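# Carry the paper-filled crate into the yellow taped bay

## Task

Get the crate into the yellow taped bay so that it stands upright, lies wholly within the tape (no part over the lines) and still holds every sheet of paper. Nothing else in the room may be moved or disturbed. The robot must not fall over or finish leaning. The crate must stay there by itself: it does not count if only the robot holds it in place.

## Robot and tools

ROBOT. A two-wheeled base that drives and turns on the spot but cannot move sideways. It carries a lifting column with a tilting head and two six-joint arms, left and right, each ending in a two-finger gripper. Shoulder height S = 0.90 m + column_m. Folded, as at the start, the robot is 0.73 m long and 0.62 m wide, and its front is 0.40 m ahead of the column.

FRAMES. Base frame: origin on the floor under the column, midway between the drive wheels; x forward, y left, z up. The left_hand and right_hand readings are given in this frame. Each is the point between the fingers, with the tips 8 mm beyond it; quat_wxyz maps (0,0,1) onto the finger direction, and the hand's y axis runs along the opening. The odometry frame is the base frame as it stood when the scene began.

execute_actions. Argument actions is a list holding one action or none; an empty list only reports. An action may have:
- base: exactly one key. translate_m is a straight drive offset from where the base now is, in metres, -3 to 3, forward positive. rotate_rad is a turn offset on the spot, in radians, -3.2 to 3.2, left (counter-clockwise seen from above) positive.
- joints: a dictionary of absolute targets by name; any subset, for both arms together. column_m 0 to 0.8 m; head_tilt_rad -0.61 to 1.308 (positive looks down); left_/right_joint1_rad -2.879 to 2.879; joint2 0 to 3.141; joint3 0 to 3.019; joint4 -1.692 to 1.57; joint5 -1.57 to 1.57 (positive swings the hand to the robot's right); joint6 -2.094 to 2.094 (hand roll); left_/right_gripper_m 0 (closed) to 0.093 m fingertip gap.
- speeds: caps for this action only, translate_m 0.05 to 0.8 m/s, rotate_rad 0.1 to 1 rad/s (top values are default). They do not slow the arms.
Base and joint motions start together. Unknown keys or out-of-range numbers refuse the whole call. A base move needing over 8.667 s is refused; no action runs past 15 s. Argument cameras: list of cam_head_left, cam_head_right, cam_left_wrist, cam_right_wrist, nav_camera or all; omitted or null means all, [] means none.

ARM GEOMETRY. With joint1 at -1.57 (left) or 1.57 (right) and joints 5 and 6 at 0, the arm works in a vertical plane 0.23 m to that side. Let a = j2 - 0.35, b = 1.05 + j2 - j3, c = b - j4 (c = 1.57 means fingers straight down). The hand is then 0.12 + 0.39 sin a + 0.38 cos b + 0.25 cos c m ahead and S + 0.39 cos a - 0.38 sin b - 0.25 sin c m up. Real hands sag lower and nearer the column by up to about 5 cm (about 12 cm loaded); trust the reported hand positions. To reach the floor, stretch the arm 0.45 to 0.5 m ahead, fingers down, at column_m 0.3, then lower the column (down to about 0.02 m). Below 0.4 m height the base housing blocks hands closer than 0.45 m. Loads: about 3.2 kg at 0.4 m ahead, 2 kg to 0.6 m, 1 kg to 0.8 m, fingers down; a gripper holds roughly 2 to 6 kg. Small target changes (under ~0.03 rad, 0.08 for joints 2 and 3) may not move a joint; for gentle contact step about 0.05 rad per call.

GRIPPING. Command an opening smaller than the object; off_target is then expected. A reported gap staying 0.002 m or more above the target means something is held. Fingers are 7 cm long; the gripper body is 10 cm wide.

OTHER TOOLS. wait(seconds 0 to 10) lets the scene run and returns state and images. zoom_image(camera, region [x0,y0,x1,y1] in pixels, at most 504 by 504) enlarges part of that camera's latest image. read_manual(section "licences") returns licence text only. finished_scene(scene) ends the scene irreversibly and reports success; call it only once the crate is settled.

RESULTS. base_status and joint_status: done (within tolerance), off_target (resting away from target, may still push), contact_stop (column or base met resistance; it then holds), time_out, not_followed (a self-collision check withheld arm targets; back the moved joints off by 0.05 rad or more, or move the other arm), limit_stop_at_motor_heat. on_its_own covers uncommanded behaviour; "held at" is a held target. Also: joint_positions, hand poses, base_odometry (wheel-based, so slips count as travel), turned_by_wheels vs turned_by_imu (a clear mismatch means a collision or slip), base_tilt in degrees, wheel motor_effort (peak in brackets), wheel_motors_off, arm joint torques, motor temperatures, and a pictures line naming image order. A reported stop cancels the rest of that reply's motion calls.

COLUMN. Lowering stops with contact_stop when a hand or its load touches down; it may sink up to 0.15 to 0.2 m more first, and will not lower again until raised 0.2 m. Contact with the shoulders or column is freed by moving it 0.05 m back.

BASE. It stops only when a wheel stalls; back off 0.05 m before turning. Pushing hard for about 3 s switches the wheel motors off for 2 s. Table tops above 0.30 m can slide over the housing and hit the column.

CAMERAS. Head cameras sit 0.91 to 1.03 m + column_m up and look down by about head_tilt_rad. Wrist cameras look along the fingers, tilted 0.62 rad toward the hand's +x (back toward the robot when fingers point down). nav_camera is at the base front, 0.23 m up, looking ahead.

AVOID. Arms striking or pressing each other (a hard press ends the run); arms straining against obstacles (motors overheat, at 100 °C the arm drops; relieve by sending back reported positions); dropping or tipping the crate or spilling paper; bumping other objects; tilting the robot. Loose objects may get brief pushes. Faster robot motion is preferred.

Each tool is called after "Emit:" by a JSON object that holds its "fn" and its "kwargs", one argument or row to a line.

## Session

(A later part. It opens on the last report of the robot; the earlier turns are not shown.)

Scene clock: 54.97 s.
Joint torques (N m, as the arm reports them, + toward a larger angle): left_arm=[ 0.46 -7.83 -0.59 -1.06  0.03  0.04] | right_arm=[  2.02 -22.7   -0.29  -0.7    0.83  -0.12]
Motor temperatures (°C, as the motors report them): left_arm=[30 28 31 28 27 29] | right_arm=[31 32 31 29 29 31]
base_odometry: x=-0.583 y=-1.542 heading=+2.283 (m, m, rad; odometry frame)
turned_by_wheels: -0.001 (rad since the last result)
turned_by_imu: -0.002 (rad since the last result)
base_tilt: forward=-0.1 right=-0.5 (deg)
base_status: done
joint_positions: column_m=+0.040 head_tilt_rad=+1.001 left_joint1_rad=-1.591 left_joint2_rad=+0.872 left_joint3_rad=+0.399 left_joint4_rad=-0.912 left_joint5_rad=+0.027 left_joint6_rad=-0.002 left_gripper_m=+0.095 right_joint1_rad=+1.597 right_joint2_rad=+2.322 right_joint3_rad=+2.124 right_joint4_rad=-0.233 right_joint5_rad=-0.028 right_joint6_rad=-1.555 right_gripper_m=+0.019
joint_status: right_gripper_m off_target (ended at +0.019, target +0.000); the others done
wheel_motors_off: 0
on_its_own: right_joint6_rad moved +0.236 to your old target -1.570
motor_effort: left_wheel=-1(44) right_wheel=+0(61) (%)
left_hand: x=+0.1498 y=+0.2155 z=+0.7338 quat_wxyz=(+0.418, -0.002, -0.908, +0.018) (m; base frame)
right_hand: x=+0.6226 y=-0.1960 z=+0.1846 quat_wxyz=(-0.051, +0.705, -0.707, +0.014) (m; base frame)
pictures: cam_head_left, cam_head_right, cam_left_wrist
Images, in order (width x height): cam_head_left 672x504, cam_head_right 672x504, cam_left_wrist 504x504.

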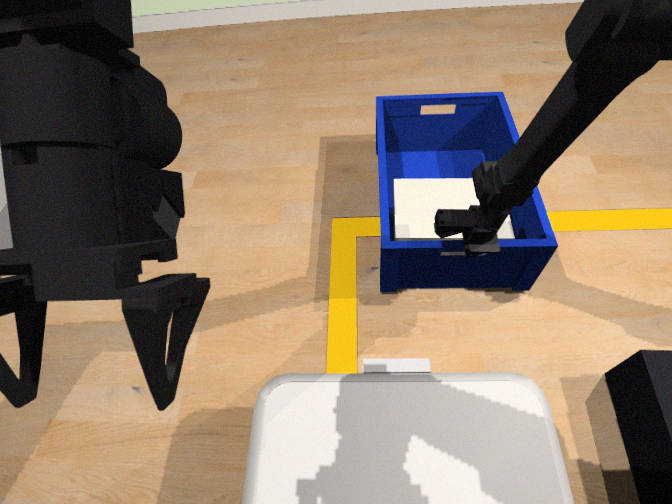

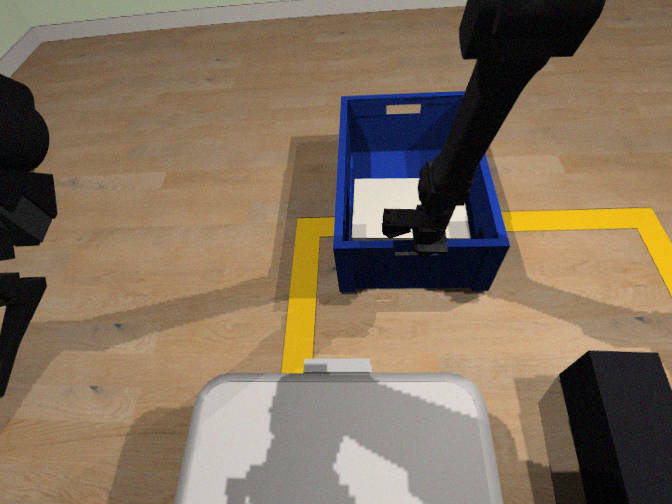

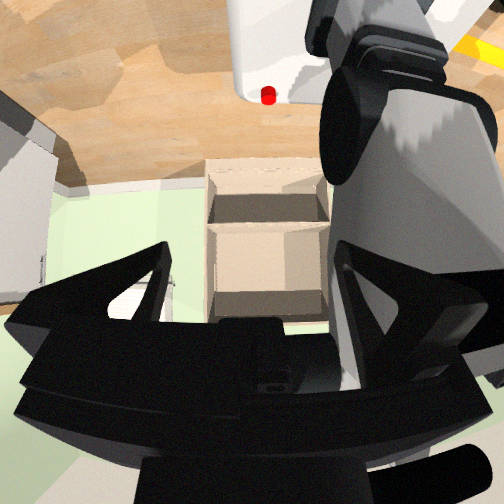

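Emit:
{"fn": "execute_actions", "kwargs": {
  "actions": [
    {"base":{"translate_m":-0.53},"speeds":{"translate_m":0.3}}
  ],
  "cameras": ["cam_head_right","cam_head_left"]
}}

Scene clock: 58.80 s.
Joint torques (N m, as the arm reports them, + toward a larger angle): left_arm=[ 0.64 -8.31 -0.37 -1.18  0.02  0.05] | right_arm=[  2.15 -22.76  -0.5   -1.16   0.68  -0.17]
Motor temperatures (°C, as the motors report them): left_arm=[30 28 31 28 27 29] | right_arm=[31 32 31 29 29 30]
base_odometry: x=-0.237 y=-1.943 heading=+2.283 (m, m, rad; odometry frame)
turned_by_wheels: +0.000 (rad since the last result)
turned_by_imu: -0.001 (rad since the last result)
base_tilt: forward=-0.2 right=-0.5 (deg)
base_status: done
joint_positions: column_m=+0.040 head_tilt_rad=+1.001 left_joint1_rad=-1.591 left_joint2_rad=+0.871 left_joint3_rad=+0.399 left_joint4_rad=-0.912 left_joint5_rad=+0.027 left_joint6_rad=-0.002 left_gripper_m=+0.095 right_joint1_rad=+1.594 right_joint2_rad=+2.322 right_joint3_rad=+2.127 right_joint4_rad=-0.222 right_joint5_rad=-0.023 right_joint6_rad=-1.549 right_gripper_m=+0.019
joint_status: not commanded
wheel_motors_off: 0
motor_effort: left_wheel=-1(36) right_wheel=+0(33) (%)
left_hand: x=+0.1501 y=+0.2155 z=+0.7338 quat_wxyz=(+0.417, -0.002, -0.909, +0.018) (m; base frame)
right_hand: x=+0.6261 y=-0.2003 z=+0.1846 quat_wxyz=(-0.053, +0.702, -0.710, +0.021) (m; base frame)
pictures: cam_head_left, cam_head_right
Images, in order (width x height): cam_head_left 672x504, cam_head_right 672x504.

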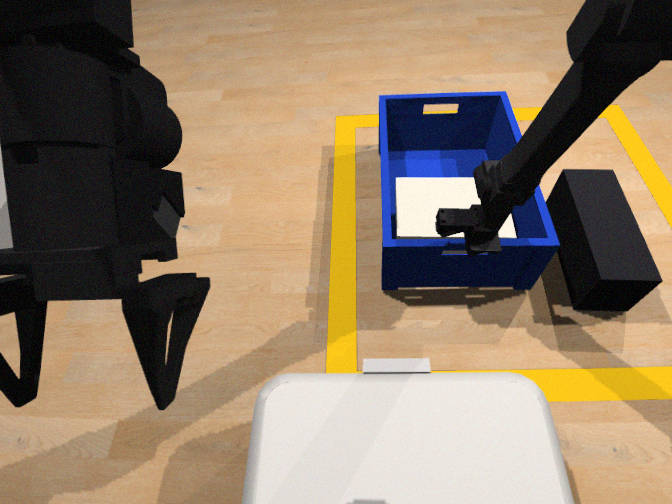

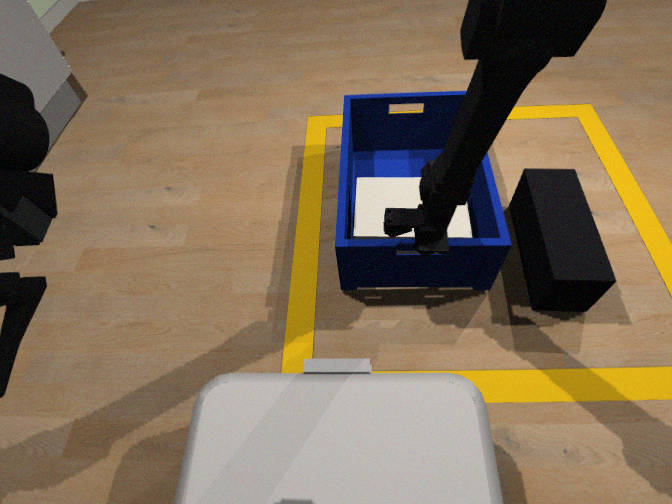

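Emit:
{"fn": "execute_actions", "kwargs": {
  "actions": [
    {"joints":{"right_gripper_m":0.07,"right_joint1_rad":1.594,"right_joint2_rad":2.31,"right_joint3_rad":2.127,"right_joint4_rad":-0.222,"right_joint5_rad":-0.023,"right_joint6_rad":-1.549}}
  ],
  "cameras": []
}}

Emit:
{"fn": "execute_actions", "kwargs": {
  "actions": [
    {"joints":{"column_m":0.13}}
  ],
  "cameras": ["cam_head_left","cam_right_wrist"]
}}

Scene clock: 60.17 s.
Joint torques (N m, as the arm reports them, + toward a larger angle): left_arm=[ 0.74 -8.   -0.32 -1.13  0.02  0.06] | right_arm=[  2.93 -21.88   2.78   0.54   0.03  -0.03]
Motor temperatures (°C, as the motors report them): left_arm=[30 28 31 28 27 29] | right_arm=[31 32 31 29 29 30]
base_odometry: x=-0.237 y=-1.943 heading=+2.283 (m, m, rad; odometry frame)
turned_by_wheels: +0.000 (rad since the last result)
turned_by_imu: +0.000 (rad since the last result)
base_tilt: forward=-0.1 right=-0.5 (deg)
base_status: not commanded
joint_positions: column_m=+0.040 head_tilt_rad=+1.001 left_joint1_rad=-1.591 left_joint2_rad=+0.871 left_joint3_rad=+0.399 left_joint4_rad=-0.912 left_joint5_rad=+0.027 left_joint6_rad=-0.002 left_gripper_m=+0.095 right_joint1_rad=+1.594 right_joint2_rad=+2.322 right_joint3_rad=+2.129 right_joint4_rad=-0.222 right_joint5_rad=-0.026 right_joint6_rad=-1.544 right_gripper_m=+0.070
joint_status: all done
wheel_motors_off: 0
motor_effort: left_wheel=-2(2) right_wheel=+2(2) (%)
left_hand: x=+0.1501 y=+0.2155 z=+0.7338 quat_wxyz=(+0.417, -0.002, -0.909, +0.018) (m; base frame)
right_hand: x=+0.6275 y=-0.1999 z=+0.1850 quat_wxyz=(-0.055, +0.700, -0.711, +0.021) (m; base frame)
pictures: none
No camera images: the call's "cameras" was empty. Leave "cameras" out to get every camera's image.

Scene clock: 61.93 s.
Joint torques (N m, as the arm reports them, + toward a larger angle): left_arm=[ 0.53 -7.52 -0.39 -1.09  0.02  0.04] | right_arm=[  2.96 -22.33   2.92   0.41   0.02  -0.03]
Motor temperatures (°C, as the motors report them): left_arm=[30 28 31 28 27 29] | right_arm=[31 32 31 29 29 30]
base_odometry: x=-0.237 y=-1.943 heading=+2.283 (m, m, rad; odometry frame)
turned_by_wheels: +0.000 (rad since the last result)
turned_by_imu: +0.000 (rad since the last result)
base_tilt: forward=-0.1 right=-0.5 (deg)
base_status: not commanded
joint_positions: column_m=+0.130 head_tilt_rad=+1.001 left_joint1_rad=-1.591 left_joint2_rad=+0.871 left_joint3_rad=+0.399 left_joint4_rad=-0.912 left_joint5_rad=+0.027 left_joint6_rad=-0.002 left_gripper_m=+0.095 right_joint1_rad=+1.594 right_joint2_rad=+2.322 right_joint3_rad=+2.129 right_joint4_rad=-0.222 right_joint5_rad=-0.026 right_joint6_rad=-1.544 right_gripper_m=+0.070
joint_status: all done
wheel_motors_off: 0
motor_effort: left_wheel=-3(3) right_wheel=+2(2) (%)
left_hand: x=+0.1501 y=+0.2155 z=+0.8236 quat_wxyz=(+0.417, -0.002, -0.909, +0.018) (m; base frame)
right_hand: x=+0.6275 y=-0.1999 z=+0.2748 quat_wxyz=(-0.055, +0.700, -0.711, +0.021) (m; base frame)
pictures: cam_head_left, cam_right_wrist
Images, in order (width x height): cam_head_left 672x504, cam_right_wrist 504x504.

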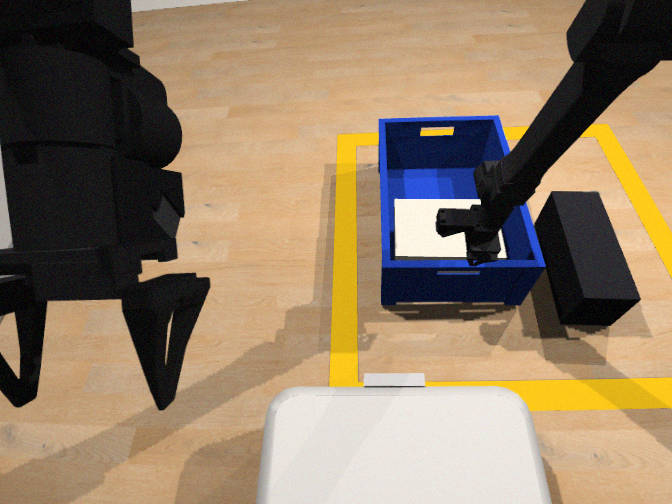

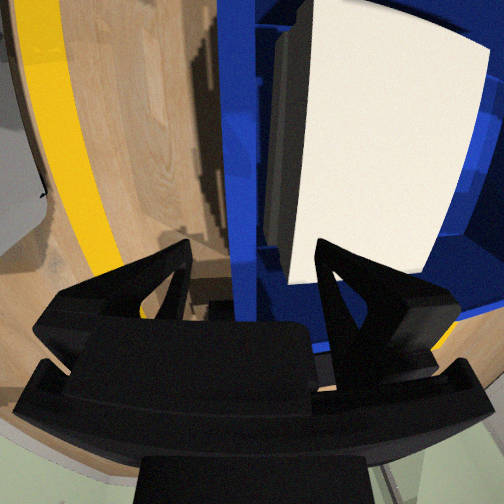

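Emit:
{"fn": "finished_scene", "kwargs": {
  "scene": 1
}}

The scene is finished: the task was done.


## Next scene

The same job, from a new start.

Emit:
{"fn": "execute_actions", "kwargs": {
  "actions": []
}}

Scene clock: 0.00 s.
Joint torques (N m, as the arm reports them, + toward a larger angle): no reading
Motor temperatures (°C, as the motors report them): left_arm=[30 27 31 28 27 29] | right_arm=[31 30 31 29 28 29]
base_odometry: x=+0.000 y=+0.000 heading=+0.000 (m, m, rad; odometry frame)
turned_by_wheels: +0.000 (rad since the last result)
turned_by_imu: +0.000 (rad since the last result)
base_tilt: forward=-0.2 right=-0.5 (deg)
base_status: not commanded
joint_positions: column_m=+0.554 head_tilt_rad=+0.871 left_joint1_rad=-1.601 left_joint2_rad=+0.918 left_joint3_rad=+0.417 left_joint4_rad=-0.928 left_joint5_rad=+0.005 left_joint6_rad=-0.104 left_gripper_m=+0.095 right_joint1_rad=+1.554 right_joint2_rad=+0.872 right_joint3_rad=+0.384 right_joint4_rad=-0.985 right_joint5_rad=+0.052 right_joint6_rad=-0.086 right_gripper_m=+0.094
joint_status: not commanded
wheel_motors_off: 0
motor_effort: left_wheel=+3 right_wheel=+2 (%)
left_hand: x=+0.1471 y=+0.2173 z=+1.2465 quat_wxyz=(+0.437, +0.035, -0.898, -0.012) (m; base frame)
right_hand: x=+0.1310 y=-0.2376 z=+1.2645 quat_wxyz=(+0.458, +0.043, -0.888, +0.008) (m; base frame)
pictures: cam_head_left, cam_head_right, cam_left_wrist, cam_right_wrist, nav_camera
Images, in order (width x height): cam_head_left 672x504, cam_head_right 672x504, cam_left_wrist 504x504, cam_right_wrist 504x504, nav_camera 672x504.

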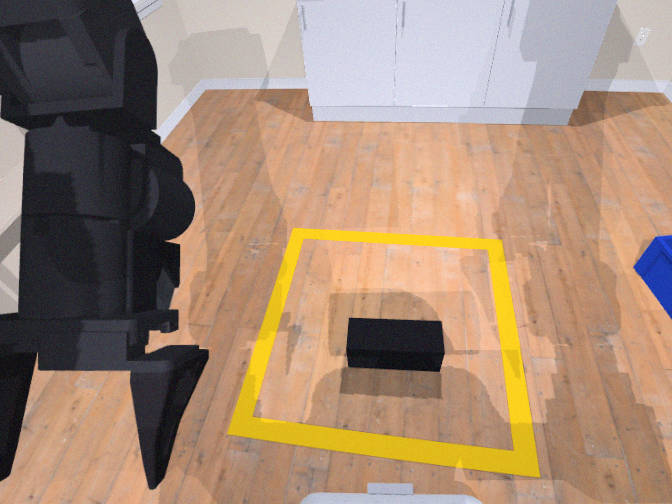

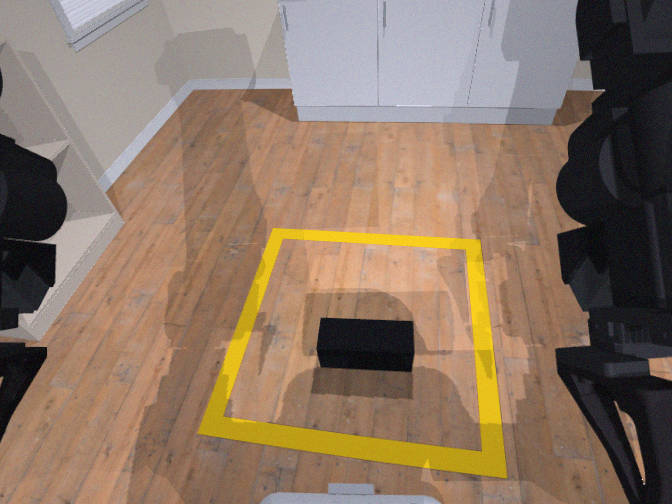

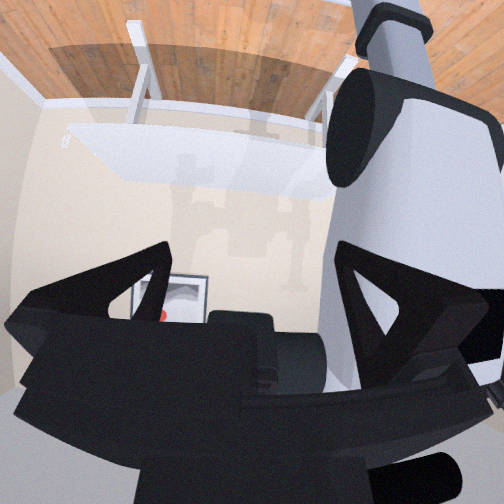

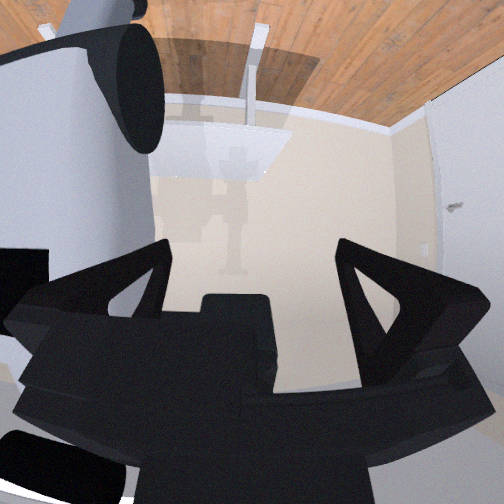

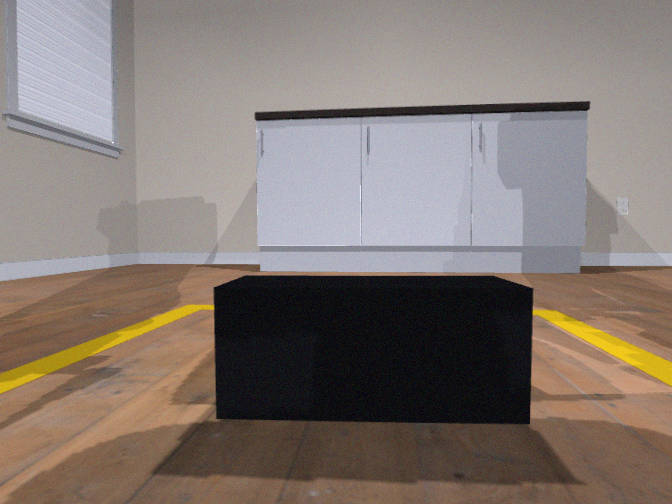

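Emit:
{"fn": "execute_actions", "kwargs": {
  "actions": [
    {"base":{"rotate_rad":-0.8},"joints":{"column_m":0.45}}
  ],
  "cameras": ["cam_head_left","cam_head_right","nav_camera"]
}}

Scene clock: 3.20 s.
Joint torques (N m, as the arm reports them, + toward a larger angle): left_arm=[ 0.55 -8.04 -0.8  -1.11  0.01  0.05] | right_arm=[ 2.73 -7.85 -1.22 -1.22  0.09  0.01]
Motor temperatures (°C, as the motors report them): left_arm=[30 27 31 28 27 29] | right_arm=[31 30 31 29 28 29]
base_odometry: x=+0.000 y=+0.000 heading=-0.799 (m, m, rad; odometry frame)
turned_by_wheels: -0.799 (rad since the last result)
turned_by_imu: -0.790 (rad since the last result)
base_tilt: forward=-0.1 right=-0.5 (deg)
base_status: done
joint_positions: column_m=+0.450 head_tilt_rad=+0.871 left_joint1_rad=-1.601 left_joint2_rad=+0.918 left_joint3_rad=+0.417 left_joint4_rad=-0.928 left_joint5_rad=+0.005 left_joint6_rad=-0.104 left_gripper_m=+0.095 right_joint1_rad=+1.554 right_joint2_rad=+0.872 right_joint3_rad=+0.384 right_joint4_rad=-0.985 right_joint5_rad=+0.052 right_joint6_rad=-0.086 right_gripper_m=+0.094
joint_status: all done
wheel_motors_off: 0
motor_effort: left_wheel=+0(41) right_wheel=+0(25) (%)
left_hand: x=+0.1471 y=+0.2173 z=+1.1426 quat_wxyz=(+0.437, +0.035, -0.898, -0.012) (m; base frame)
right_hand: x=+0.1310 y=-0.2376 z=+1.1606 quat_wxyz=(+0.458, +0.043, -0.888, +0.008) (m; base frame)
pictures: cam_head_left, cam_head_right, nav_camera
Images, in order (width x height): cam_head_left 672x504, cam_head_right 672x504, nav_camera 672x504.

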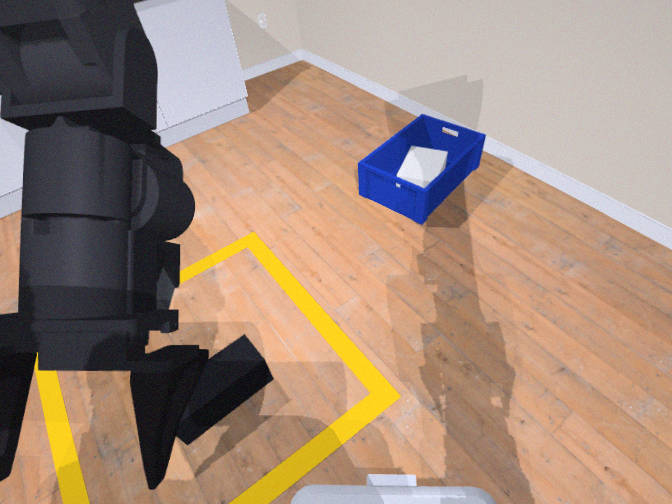

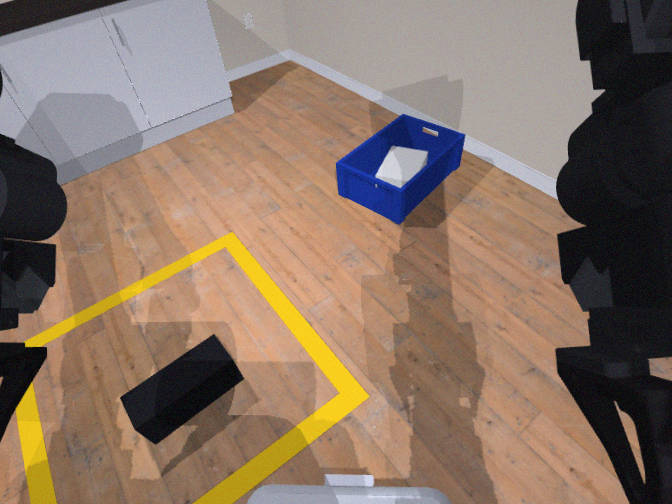

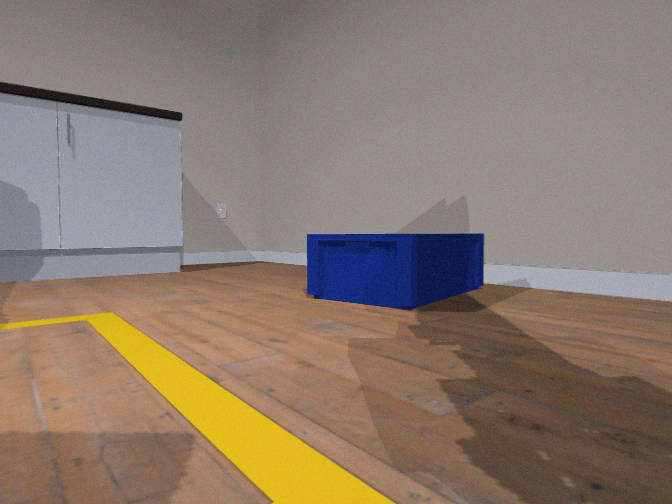

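Emit:
{"fn": "execute_actions", "kwargs": {
  "actions": [
    {"base":{"translate_m":1.0},"joints":{"right_joint1_rad":1.58,"right_joint2_rad":2.3,"right_joint3_rad":2.08,"right_joint4_rad":-0.27,"right_joint5_rad":0,"right_joint6_rad":-1.82,"column_m":0.27,"head_tilt_rad":1.1,"right_gripper_m":0.08}}
  ],
  "cameras": ["cam_head_left","cam_head_right"]
}}

Scene clock: 10.73 s.
Joint torques (N m, as the arm reports them, + toward a larger angle): left_arm=[ 0.74 -8.48 -1.08 -1.01  0.03  0.05] | right_arm=[  3.83 -19.93   2.85   0.66  -0.11  -0.08]
Motor temperatures (°C, as the motors report them): left_arm=[30 28 31 28 27 29] | right_arm=[31 30 31 29 28 29]
base_odometry: x=+0.697 y=-0.717 heading=-0.800 (m, m, rad; odometry frame)
turned_by_wheels: +0.000 (rad since the last result)
turned_by_imu: +0.000 (rad since the last result)
base_tilt: forward=-0.1 right=-0.5 (deg)
base_status: done
joint_positions: column_m=+0.270 head_tilt_rad=+1.099 left_joint1_rad=-1.601 left_joint2_rad=+0.918 left_joint3_rad=+0.417 left_joint4_rad=-0.928 left_joint5_rad=+0.005 left_joint6_rad=-0.104 left_gripper_m=+0.095 right_joint1_rad=+1.569 right_joint2_rad=+2.293 right_joint3_rad=+2.079 right_joint4_rad=-0.276 right_joint5_rad=+0.002 right_joint6_rad=-1.812 right_gripper_m=+0.080
joint_status: all done
wheel_motors_off: 0
motor_effort: left_wheel=-1(49) right_wheel=+0(47) (%)
left_hand: x=+0.1471 y=+0.2173 z=+0.9626 quat_wxyz=(+0.437, +0.035, -0.898, -0.012) (m; base frame)
right_hand: x=+0.6064 y=-0.2273 z=+0.4215 quat_wxyz=(-0.009, +0.787, -0.617, +0.014) (m; base frame)
pictures: cam_head_left, cam_head_right
Images, in order (width x height): cam_head_left 672x504, cam_head_right 672x504.

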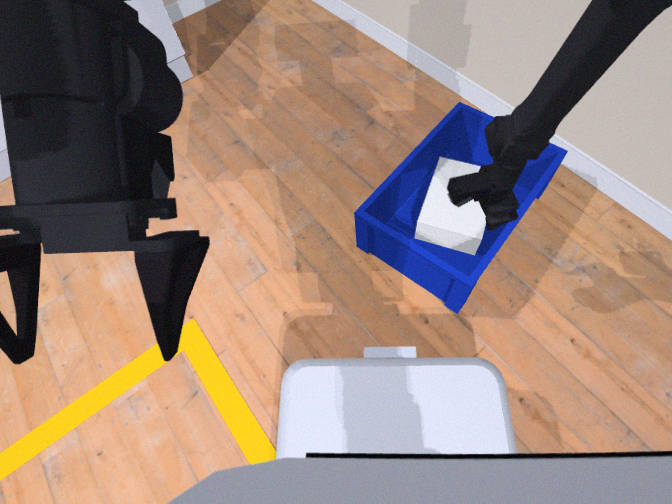

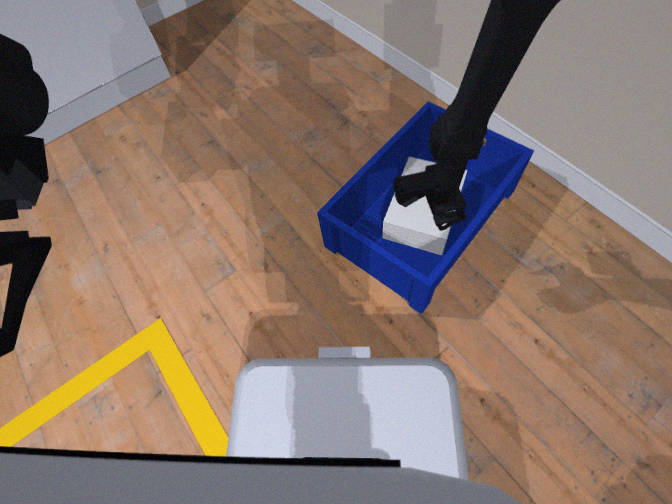

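Emit:
{"fn": "execute_actions", "kwargs": {
  "actions": [
    {"base":{"rotate_rad":0.895},"joints":{"column_m":0.18}}
  ],
  "cameras": ["cam_head_right","nav_camera"]
}}

Scene clock: 13.80 s.
Joint torques (N m, as the arm reports them, + toward a larger angle): left_arm=[ 0.65 -8.04 -0.89 -1.14  0.01  0.04] | right_arm=[  2.88 -20.37   2.66   0.47  -0.07  -0.04]
Motor temperatures (°C, as the motors report them): left_arm=[30 28 31 28 27 29] | right_arm=[31 31 31 29 28 29]
base_odometry: x=+0.697 y=-0.717 heading=+0.095 (m, m, rad; odometry frame)
turned_by_wheels: +0.894 (rad since the last result)
turned_by_imu: +0.883 (rad since the last result)
base_tilt: forward=-0.1 right=-0.5 (deg)
base_status: done
joint_positions: column_m=+0.180 head_tilt_rad=+1.099 left_joint1_rad=-1.601 left_joint2_rad=+0.918 left_joint3_rad=+0.417 left_joint4_rad=-0.928 left_joint5_rad=+0.005 left_joint6_rad=-0.104 left_gripper_m=+0.095 right_joint1_rad=+1.582 right_joint2_rad=+2.293 right_joint3_rad=+2.079 right_joint4_rad=-0.276 right_joint5_rad=+0.002 right_joint6_rad=-1.812 right_gripper_m=+0.080
joint_status: all done
wheel_motors_off: 0
motor_effort: left_wheel=-1(46) right_wheel=+0(34) (%)
left_hand: x=+0.1471 y=+0.2173 z=+0.8726 quat_wxyz=(+0.437, +0.035, -0.898, -0.012) (m; base frame)
right_hand: x=+0.6064 y=-0.2158 z=+0.3316 quat_wxyz=(-0.013, +0.789, -0.615, +0.011) (m; base frame)
pictures: cam_head_right, nav_camera
Images, in order (width x height): cam_head_right 672x504, nav_camera 672x504.

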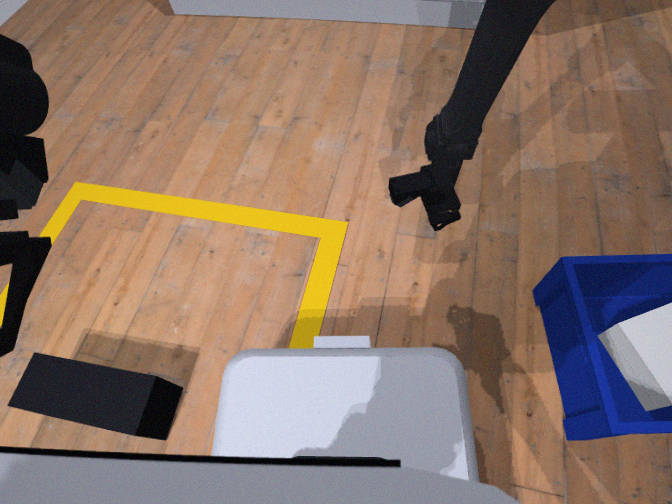

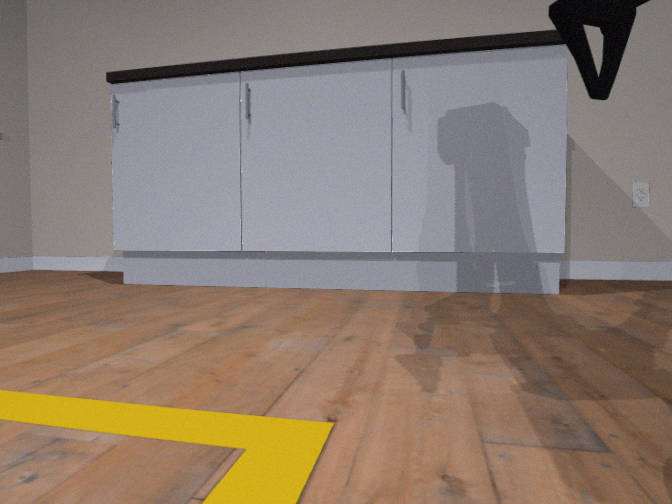

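Emit:
{"fn": "execute_actions", "kwargs": {
  "actions": [
    {"base":{"translate_m":0.70},"joints":{"column_m":0.13,"head_tilt_rad":1.0}}
  ],
  "cameras": []
}}

Emit:
{"fn": "execute_actions", "kwargs": {
  "actions": [
    {"base":{"rotate_rad":-1.785}}
  ],
  "cameras": ["cam_head_right","cam_right_wrist","cam_left_wrist"]
}}

Scene clock: 17.43 s.
Joint torques (N m, as the arm reports them, + toward a larger angle): left_arm=[ 0.58 -7.89 -1.08 -1.01  0.01  0.04] | right_arm=[  2.56 -20.34   2.84   0.54  -0.11  -0.03]
Motor temperatures (°C, as the motors report them): left_arm=[30 28 31 28 27 29] | right_arm=[31 31 31 29 28 29]
base_odometry: x=+1.394 y=-0.651 heading=+0.095 (m, m, rad; odometry frame)
turned_by_wheels: +0.000 (rad since the last result)
turned_by_imu: +0.000 (rad since the last result)
base_tilt: forward=+0.0 right=-0.5 (deg)
base_status: done
joint_positions: column_m=+0.130 head_tilt_rad=+1.013 left_joint1_rad=-1.601 left_joint2_rad=+0.918 left_joint3_rad=+0.417 left_joint4_rad=-0.928 left_joint5_rad=+0.005 left_joint6_rad=-0.104 left_gripper_m=+0.095 right_joint1_rad=+1.582 right_joint2_rad=+2.293 right_joint3_rad=+2.079 right_joint4_rad=-0.276 right_joint5_rad=+0.002 right_joint6_rad=-1.812 right_gripper_m=+0.080
joint_status: all done
wheel_motors_off: 0
motor_effort: left_wheel=+0(47) right_wheel=-1(46) (%)
left_hand: x=+0.1471 y=+0.2173 z=+0.8226 quat_wxyz=(+0.437, +0.035, -0.898, -0.012) (m; base frame)
right_hand: x=+0.6062 y=-0.2158 z=+0.2815 quat_wxyz=(-0.013, +0.789, -0.615, +0.011) (m; base frame)
pictures: none
No camera images: the call's "cameras" was empty. Leave "cameras" out to get every camera's image.

Scene clock: 20.53 s.
Joint torques (N m, as the arm reports them, + toward a larger angle): left_arm=[ 0.36 -8.21 -0.93 -1.12  0.01  0.04] | right_arm=[  3.35 -20.66   2.72   0.58  -0.09  -0.07]
Motor temperatures (°C, as the motors report them): left_arm=[30 28 31 28 27 29] | right_arm=[31 31 31 29 28 29]
base_odometry: x=+1.394 y=-0.651 heading=-1.690 (m, m, rad; odometry frame)
turned_by_wheels: -1.784 (rad since the last result)
turned_by_imu: -1.766 (rad since the last result)
base_tilt: forward=-0.1 right=-0.5 (deg)
base_status: done
joint_positions: column_m=+0.130 head_tilt_rad=+1.013 left_joint1_rad=-1.601 left_joint2_rad=+0.918 left_joint3_rad=+0.417 left_joint4_rad=-0.928 left_joint5_rad=+0.005 left_joint6_rad=-0.104 left_gripper_m=+0.095 right_joint1_rad=+1.574 right_joint2_rad=+2.293 right_joint3_rad=+2.079 right_joint4_rad=-0.276 right_joint5_rad=+0.002 right_joint6_rad=-1.812 right_gripper_m=+0.080
joint_status: not commanded
wheel_motors_off: 0
motor_effort: left_wheel=+0(35) right_wheel=-1(46) (%)
left_hand: x=+0.1471 y=+0.2173 z=+0.8226 quat_wxyz=(+0.437, +0.035, -0.898, -0.012) (m; base frame)
right_hand: x=+0.6062 y=-0.2227 z=+0.2815 quat_wxyz=(-0.011, +0.787, -0.616, +0.013) (m; base frame)
pictures: cam_head_right, cam_left_wrist, cam_right_wrist
Images, in order (width x height): cam_head_right 672x504, cam_left_wrist 504x504, cam_right_wrist 504x504.

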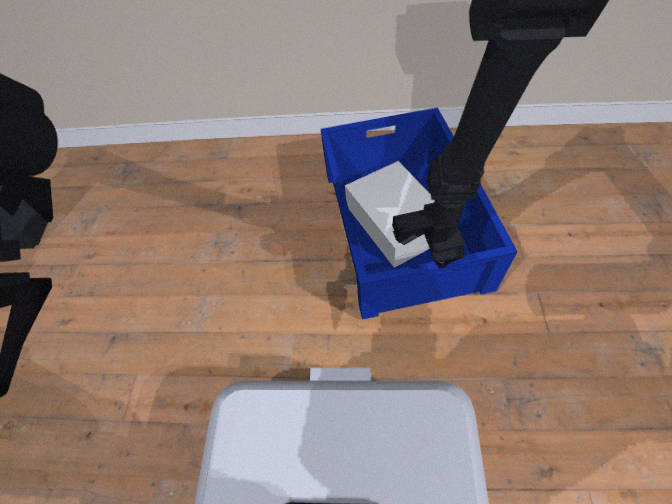

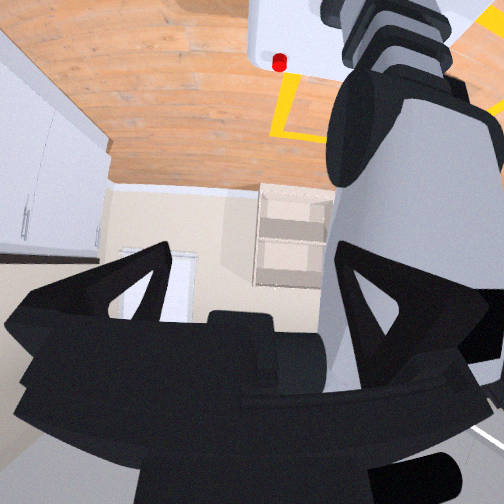

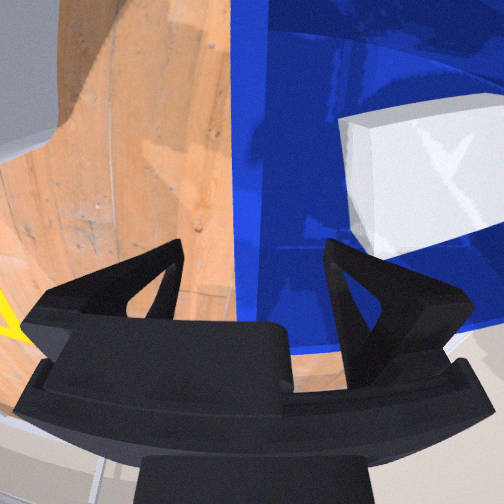

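Emit:
{"fn": "execute_actions", "kwargs": {
  "actions": [
    {"joints":{"column_m":0.03}}
  ],
  "cameras": ["cam_right_wrist"]
}}

Emit:
{"fn": "execute_actions", "kwargs": {
  "actions": [
    {"joints":{"right_gripper_m":0.0}}
  ],
  "cameras": ["cam_right_wrist"]
}}

Scene clock: 23.00 s.
Joint torques (N m, as the arm reports them, + toward a larger angle): left_arm=[ 0.6  -8.83 -0.92 -1.14  0.01  0.04] | right_arm=[  3.04 -20.28   2.68   0.56  -0.08  -0.08]
Motor temperatures (°C, as the motors report them): left_arm=[30 28 31 28 27 29] | right_arm=[31 31 31 29 28 29]
base_odometry: x=+1.394 y=-0.651 heading=-1.689 (m, m, rad; odometry frame)
turned_by_wheels: +0.000 (rad since the last result)
turned_by_imu: +0.000 (rad since the last result)
base_tilt: forward=-0.1 right=-0.5 (deg)
base_status: not commanded
joint_positions: column_m=+0.030 head_tilt_rad=+1.013 left_joint1_rad=-1.601 left_joint2_rad=+0.918 left_joint3_rad=+0.417 left_joint4_rad=-0.928 left_joint5_rad=+0.005 left_joint6_rad=-0.104 left_gripper_m=+0.095 right_joint1_rad=+1.574 right_joint2_rad=+2.293 right_joint3_rad=+2.079 right_joint4_rad=-0.276 right_joint5_rad=+0.002 right_joint6_rad=-1.812 right_gripper_m=+0.080
joint_status: all done
wheel_motors_off: 0
motor_effort: left_wheel=+3(3) right_wheel=-3(3) (%)
left_hand: x=+0.1471 y=+0.2173 z=+0.7226 quat_wxyz=(+0.437, +0.035, -0.898, -0.012) (m; base frame)
right_hand: x=+0.6062 y=-0.2227 z=+0.1815 quat_wxyz=(-0.011, +0.787, -0.616, +0.013) (m; base frame)
pictures: cam_right_wrist
Images, in order (width x height): cam_right_wrist 504x504.

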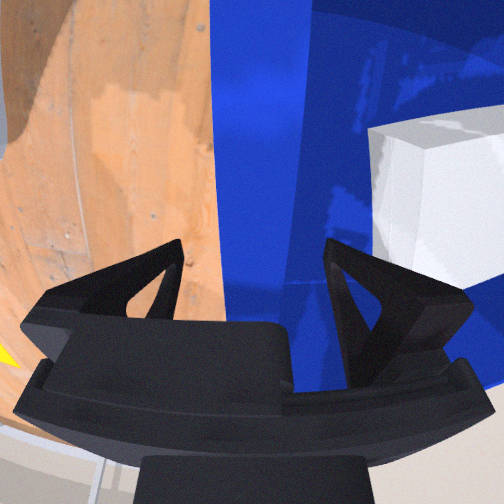

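Scene clock: 23.67 s.
Joint torques (N m, as the arm reports them, + toward a larger angle): left_arm=[ 0.69 -8.2  -0.9  -1.12  0.    0.05] | right_arm=[  2.83 -20.52   2.81   0.56  -0.08  -0.18]
Motor temperatures (°C, as the motors report them): left_arm=[30 28 31 28 27 29] | right_arm=[31 31 31 29 28 29]
base_odometry: x=+1.394 y=-0.651 heading=-1.689 (m, m, rad; odometry frame)
turned_by_wheels: +0.000 (rad since the last result)
turned_by_imu: +0.000 (rad since the last result)
base_tilt: forward=-0.1 right=-0.6 (deg)
base_status: not commanded
joint_positions: column_m=+0.030 head_tilt_rad=+1.013 left_joint1_rad=-1.601 left_joint2_rad=+0.918 left_joint3_rad=+0.417 left_joint4_rad=-0.928 left_joint5_rad=+0.005 left_joint6_rad=-0.104 left_gripper_m=+0.095 right_joint1_rad=+1.574 right_joint2_rad=+2.293 right_joint3_rad=+2.077 right_joint4_rad=-0.276 right_joint5_rad=+0.002 right_joint6_rad=-1.797 right_gripper_m=+0.019
joint_status: right_gripper_m off_target (ended at +0.019, target +0.000)
wheel_motors_off: 0
motor_effort: left_wheel=+4(4) right_wheel=-3(3) (%)
left_hand: x=+0.1471 y=+0.2173 z=+0.7226 quat_wxyz=(+0.437, +0.035, -0.898, -0.012) (m; base frame)
right_hand: x=+0.6054 y=-0.2227 z=+0.1813 quat_wxyz=(-0.010, +0.783, -0.622, +0.012) (m; base frame)
pictures: cam_right_wrist
Images, in order (width x height): cam_right_wrist 504x504.

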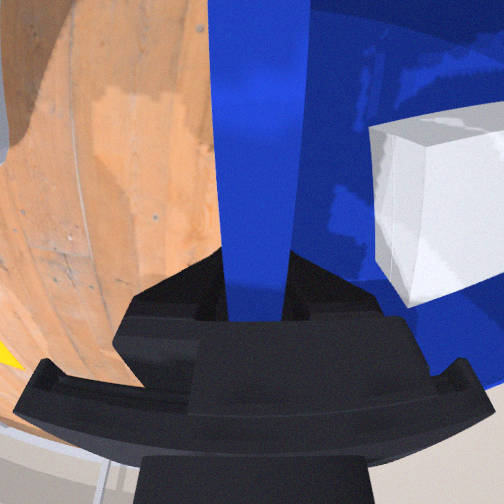

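Emit:
{"fn": "execute_actions", "kwargs": {
  "actions": [
    {"base":{"translate_m":-0.88},"speeds":{"translate_m":0.35},"joints":{"right_gripper_m":0.0,"right_joint6_rad":-1.58,"right_joint1_rad":1.57}}
  ],
  "cameras": ["cam_left_wrist","cam_head_right","cam_head_left"]
}}

Scene clock: 27.87 s.
Joint torques (N m, as the arm reports them, + toward a larger angle): left_arm=[ 0.5  -8.53 -0.8  -1.09  0.02  0.05] | right_arm=[  1.8  -21.57   0.17  -0.36  -0.14   0.26]
Motor temperatures (°C, as the motors report them): left_arm=[30 28 31 28 27 29] | right_arm=[31 32 31 29 28 30]
base_odometry: x=+1.498 y=+0.223 heading=-1.690 (m, m, rad; odometry frame)
turned_by_wheels: +0.000 (rad since the last result)
turned_by_imu: -0.001 (rad since the last result)
base_tilt: forward=-0.1 right=-0.5 (deg)
base_status: done
joint_positions: column_m=+0.030 head_tilt_rad=+1.013 left_joint1_rad=-1.601 left_joint2_rad=+0.918 left_joint3_rad=+0.417 left_joint4_rad=-0.928 left_joint5_rad=+0.005 left_joint6_rad=-0.104 left_gripper_m=+0.095 right_joint1_rad=+1.583 right_joint2_rad=+2.304 right_joint3_rad=+2.116 right_joint4_rad=-0.246 right_joint5_rad=+0.003 right_joint6_rad=-1.606 right_gripper_m=+0.019
joint_status: right_joint1_rad time_out (moved +0.008 of -0.004); right_joint6_rad time_out (moved +0.191 of +0.217); right_gripper_m off_target (ended at +0.019, target +0.000)
wheel_motors_off: 0
motor_effort: left_wheel=-2(43) right_wheel=+0(45) (%)
left_hand: x=+0.1471 y=+0.2173 z=+0.7226 quat_wxyz=(+0.437, +0.035, -0.898, -0.012) (m; base frame)
right_hand: x=+0.6278 y=-0.2151 z=+0.1815 quat_wxyz=(-0.034, +0.720, -0.692, +0.030) (m; base frame)
pictures: cam_head_left, cam_head_right, cam_left_wrist
Images, in order (width x height): cam_head_left 672x504, cam_head_right 672x504, cam_left_wrist 504x504.

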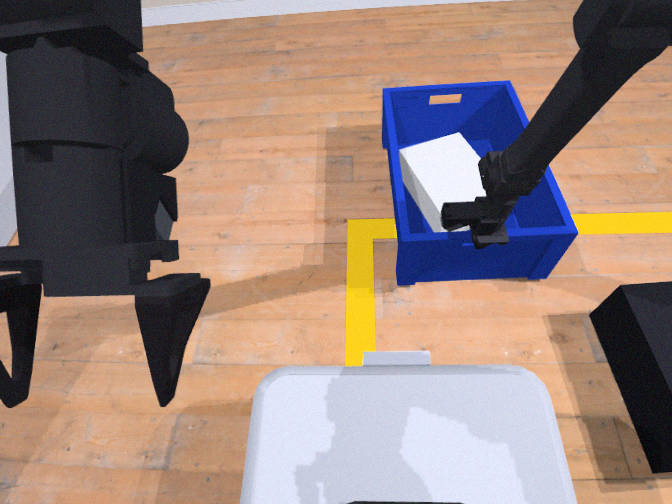

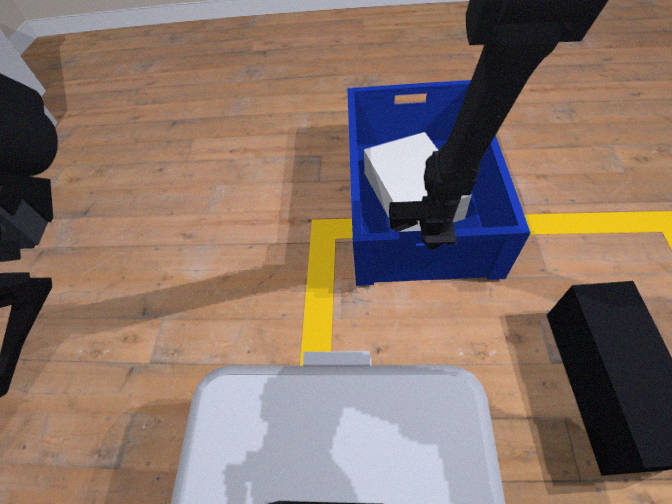

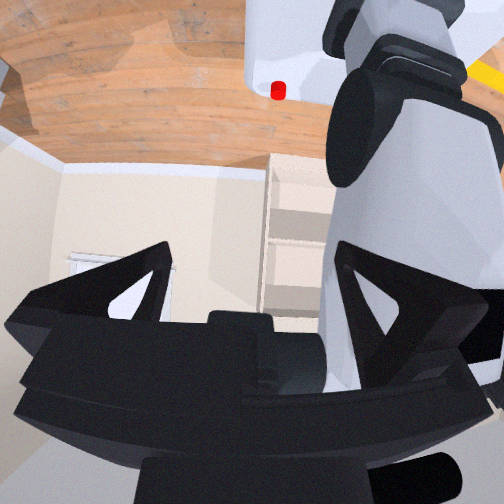

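Emit:
{"fn": "execute_actions", "kwargs": {
  "actions": [
    {"base":{"translate_m":-0.57},"speeds":{"translate_m":0.35},"joints":{"right_joint6_rad":-1.56}}
  ],
  "cameras": ["cam_head_right","cam_head_left"]
}}

Scene clock: 31.13 s.
Joint torques (N m, as the arm reports them, + toward a larger angle): left_arm=[ 0.48 -8.41 -0.86 -1.15  0.01  0.05] | right_arm=[  1.88 -21.64   0.07  -0.34  -0.15   0.34]
Motor temperatures (°C, as the motors report them): left_arm=[30 28 31 28 27 29] | right_arm=[31 32 31 29 28 30]
base_odometry: x=+1.566 y=+0.789 heading=-1.690 (m, m, rad; odometry frame)
turned_by_wheels: +0.000 (rad since the last result)
turned_by_imu: -0.001 (rad since the last result)
base_tilt: forward=+0.0 right=-0.5 (deg)
base_status: done
joint_positions: column_m=+0.030 head_tilt_rad=+1.013 left_joint1_rad=-1.601 left_joint2_rad=+0.917 left_joint3_rad=+0.416 left_joint4_rad=-0.928 left_joint5_rad=+0.005 left_joint6_rad=-0.104 left_gripper_m=+0.095 right_joint1_rad=+1.582 right_joint2_rad=+2.306 right_joint3_rad=+2.119 right_joint4_rad=-0.242 right_joint5_rad=+0.003 right_joint6_rad=-1.591 right_gripper_m=+0.019
joint_status: all done
wheel_motors_off: 0
motor_effort: left_wheel=-1(37) right_wheel=+0(33) (%)
left_hand: x=+0.1470 y=+0.2173 z=+0.7226 quat_wxyz=(+0.437, +0.035, -0.898, -0.012) (m; base frame)
right_hand: x=+0.6291 y=-0.2159 z=+0.1811 quat_wxyz=(-0.035, +0.715, -0.697, +0.031) (m; base frame)
pictures: cam_head_left, cam_head_right
Images, in order (width x height): cam_head_left 672x504, cam_head_right 672x504.

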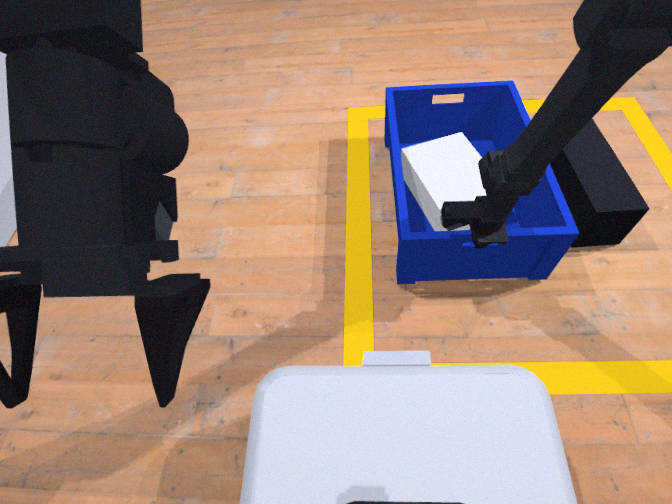

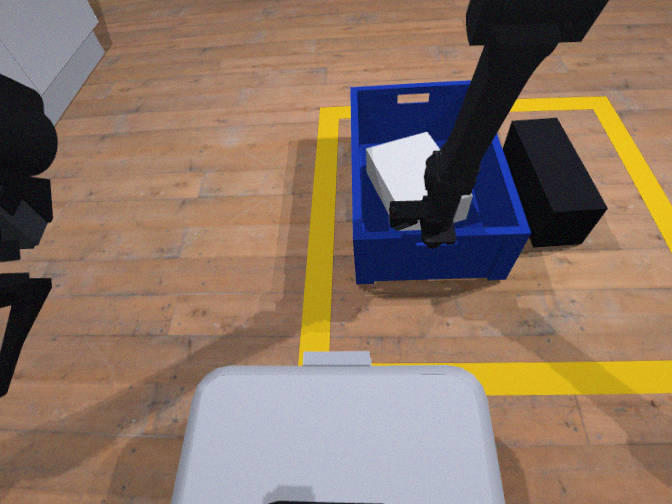

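Emit:
{"fn": "execute_actions", "kwargs": {
  "actions": [
    {"joints":{"right_gripper_m":0.07,"right_joint1_rad":1.582,"right_joint2_rad":2.3,"right_joint3_rad":2.119,"right_joint4_rad":-0.242,"right_joint5_rad":0.003,"right_joint6_rad":-1.591}}
  ],
  "cameras": []
}}

Emit:
{"fn": "execute_actions", "kwargs": {
  "actions": [
    {"joints":{"column_m":0.115}}
  ],
  "cameras": ["cam_head_left","cam_right_wrist"]
}}

Scene clock: 32.23 s.
Joint torques (N m, as the arm reports them, + toward a larger angle): left_arm=[ 0.49 -8.21 -0.88 -1.13  0.    0.05] | right_arm=[  3.21 -21.6    3.     0.62  -0.07   0.1 ]
Motor temperatures (°C, as the motors report them): left_arm=[30 28 31 28 27 29] | right_arm=[31 32 31 29 28 30]
base_odometry: x=+1.566 y=+0.789 heading=-1.690 (m, m, rad; odometry frame)
turned_by_wheels: +0.000 (rad since the last result)
turned_by_imu: +0.000 (rad since the last result)
base_tilt: forward=+0.0 right=-0.5 (deg)
base_status: not commanded
joint_positions: column_m=+0.030 head_tilt_rad=+1.013 left_joint1_rad=-1.601 left_joint2_rad=+0.917 left_joint3_rad=+0.416 left_joint4_rad=-0.928 left_joint5_rad=+0.005 left_joint6_rad=-0.104 left_gripper_m=+0.095 right_joint1_rad=+1.582 right_joint2_rad=+2.306 right_joint3_rad=+2.121 right_joint4_rad=-0.242 right_joint5_rad=+0.005 right_joint6_rad=-1.596 right_gripper_m=+0.070
joint_status: all done
wheel_motors_off: 0
motor_effort: left_wheel=-2(2) right_wheel=+2(2) (%)
left_hand: x=+0.1470 y=+0.2173 z=+0.7226 quat_wxyz=(+0.437, +0.035, -0.898, -0.012) (m; base frame)
right_hand: x=+0.6303 y=-0.2161 z=+0.1814 quat_wxyz=(-0.035, +0.717, -0.696, +0.033) (m; base frame)
pictures: none
No camera images: the call's "cameras" was empty. Leave "cameras" out to get every camera's image.

Scene clock: 33.93 s.
Joint torques (N m, as the arm reports them, + toward a larger angle): left_arm=[ 0.68 -8.35 -0.79 -1.19  0.02  0.05] | right_arm=[  3.27 -21.98   2.86   0.5   -0.08   0.06]
Motor temperatures (°C, as the motors report them): left_arm=[30 28 31 28 27 29] | right_arm=[31 32 31 29 28 30]
base_odometry: x=+1.566 y=+0.789 heading=-1.690 (m, m, rad; odometry frame)
turned_by_wheels: +0.000 (rad since the last result)
turned_by_imu: +0.000 (rad since the last result)
base_tilt: forward=-0.1 right=-0.5 (deg)
base_status: not commanded
joint_positions: column_m=+0.115 head_tilt_rad=+1.013 left_joint1_rad=-1.601 left_joint2_rad=+0.917 left_joint3_rad=+0.416 left_joint4_rad=-0.928 left_joint5_rad=+0.005 left_joint6_rad=-0.104 left_gripper_m=+0.095 right_joint1_rad=+1.582 right_joint2_rad=+2.306 right_joint3_rad=+2.120 right_joint4_rad=-0.242 right_joint5_rad=+0.005 right_joint6_rad=-1.596 right_gripper_m=+0.070
joint_status: all done
wheel_motors_off: 0
motor_effort: left_wheel=-3(3) right_wheel=+2(2) (%)
left_hand: x=+0.1470 y=+0.2173 z=+0.8075 quat_wxyz=(+0.437, +0.035, -0.898, -0.012) (m; base frame)
right_hand: x=+0.6298 y=-0.2161 z=+0.2661 quat_wxyz=(-0.035, +0.717, -0.696, +0.032) (m; base frame)
pictures: cam_head_left, cam_right_wrist
Images, in order (width x height): cam_head_left 672x504, cam_right_wrist 504x504.

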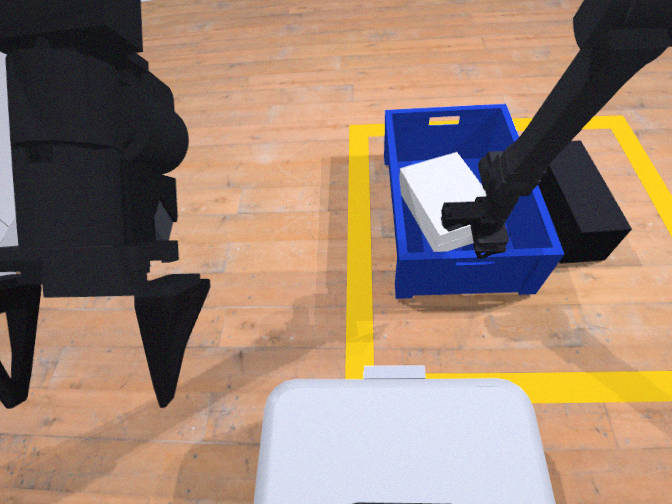

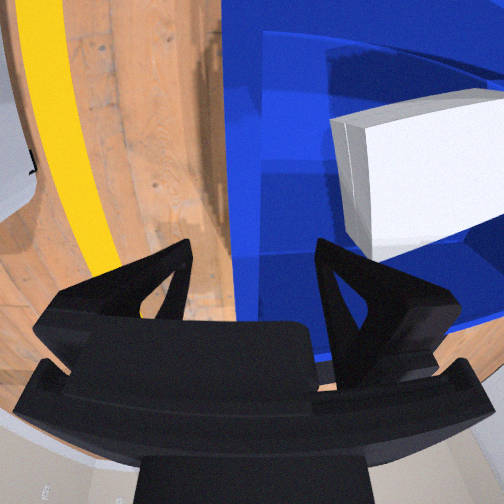

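Emit:
{"fn": "finished_scene", "kwargs": {
  "scene": 2
}}

The scene is finished: the task was done.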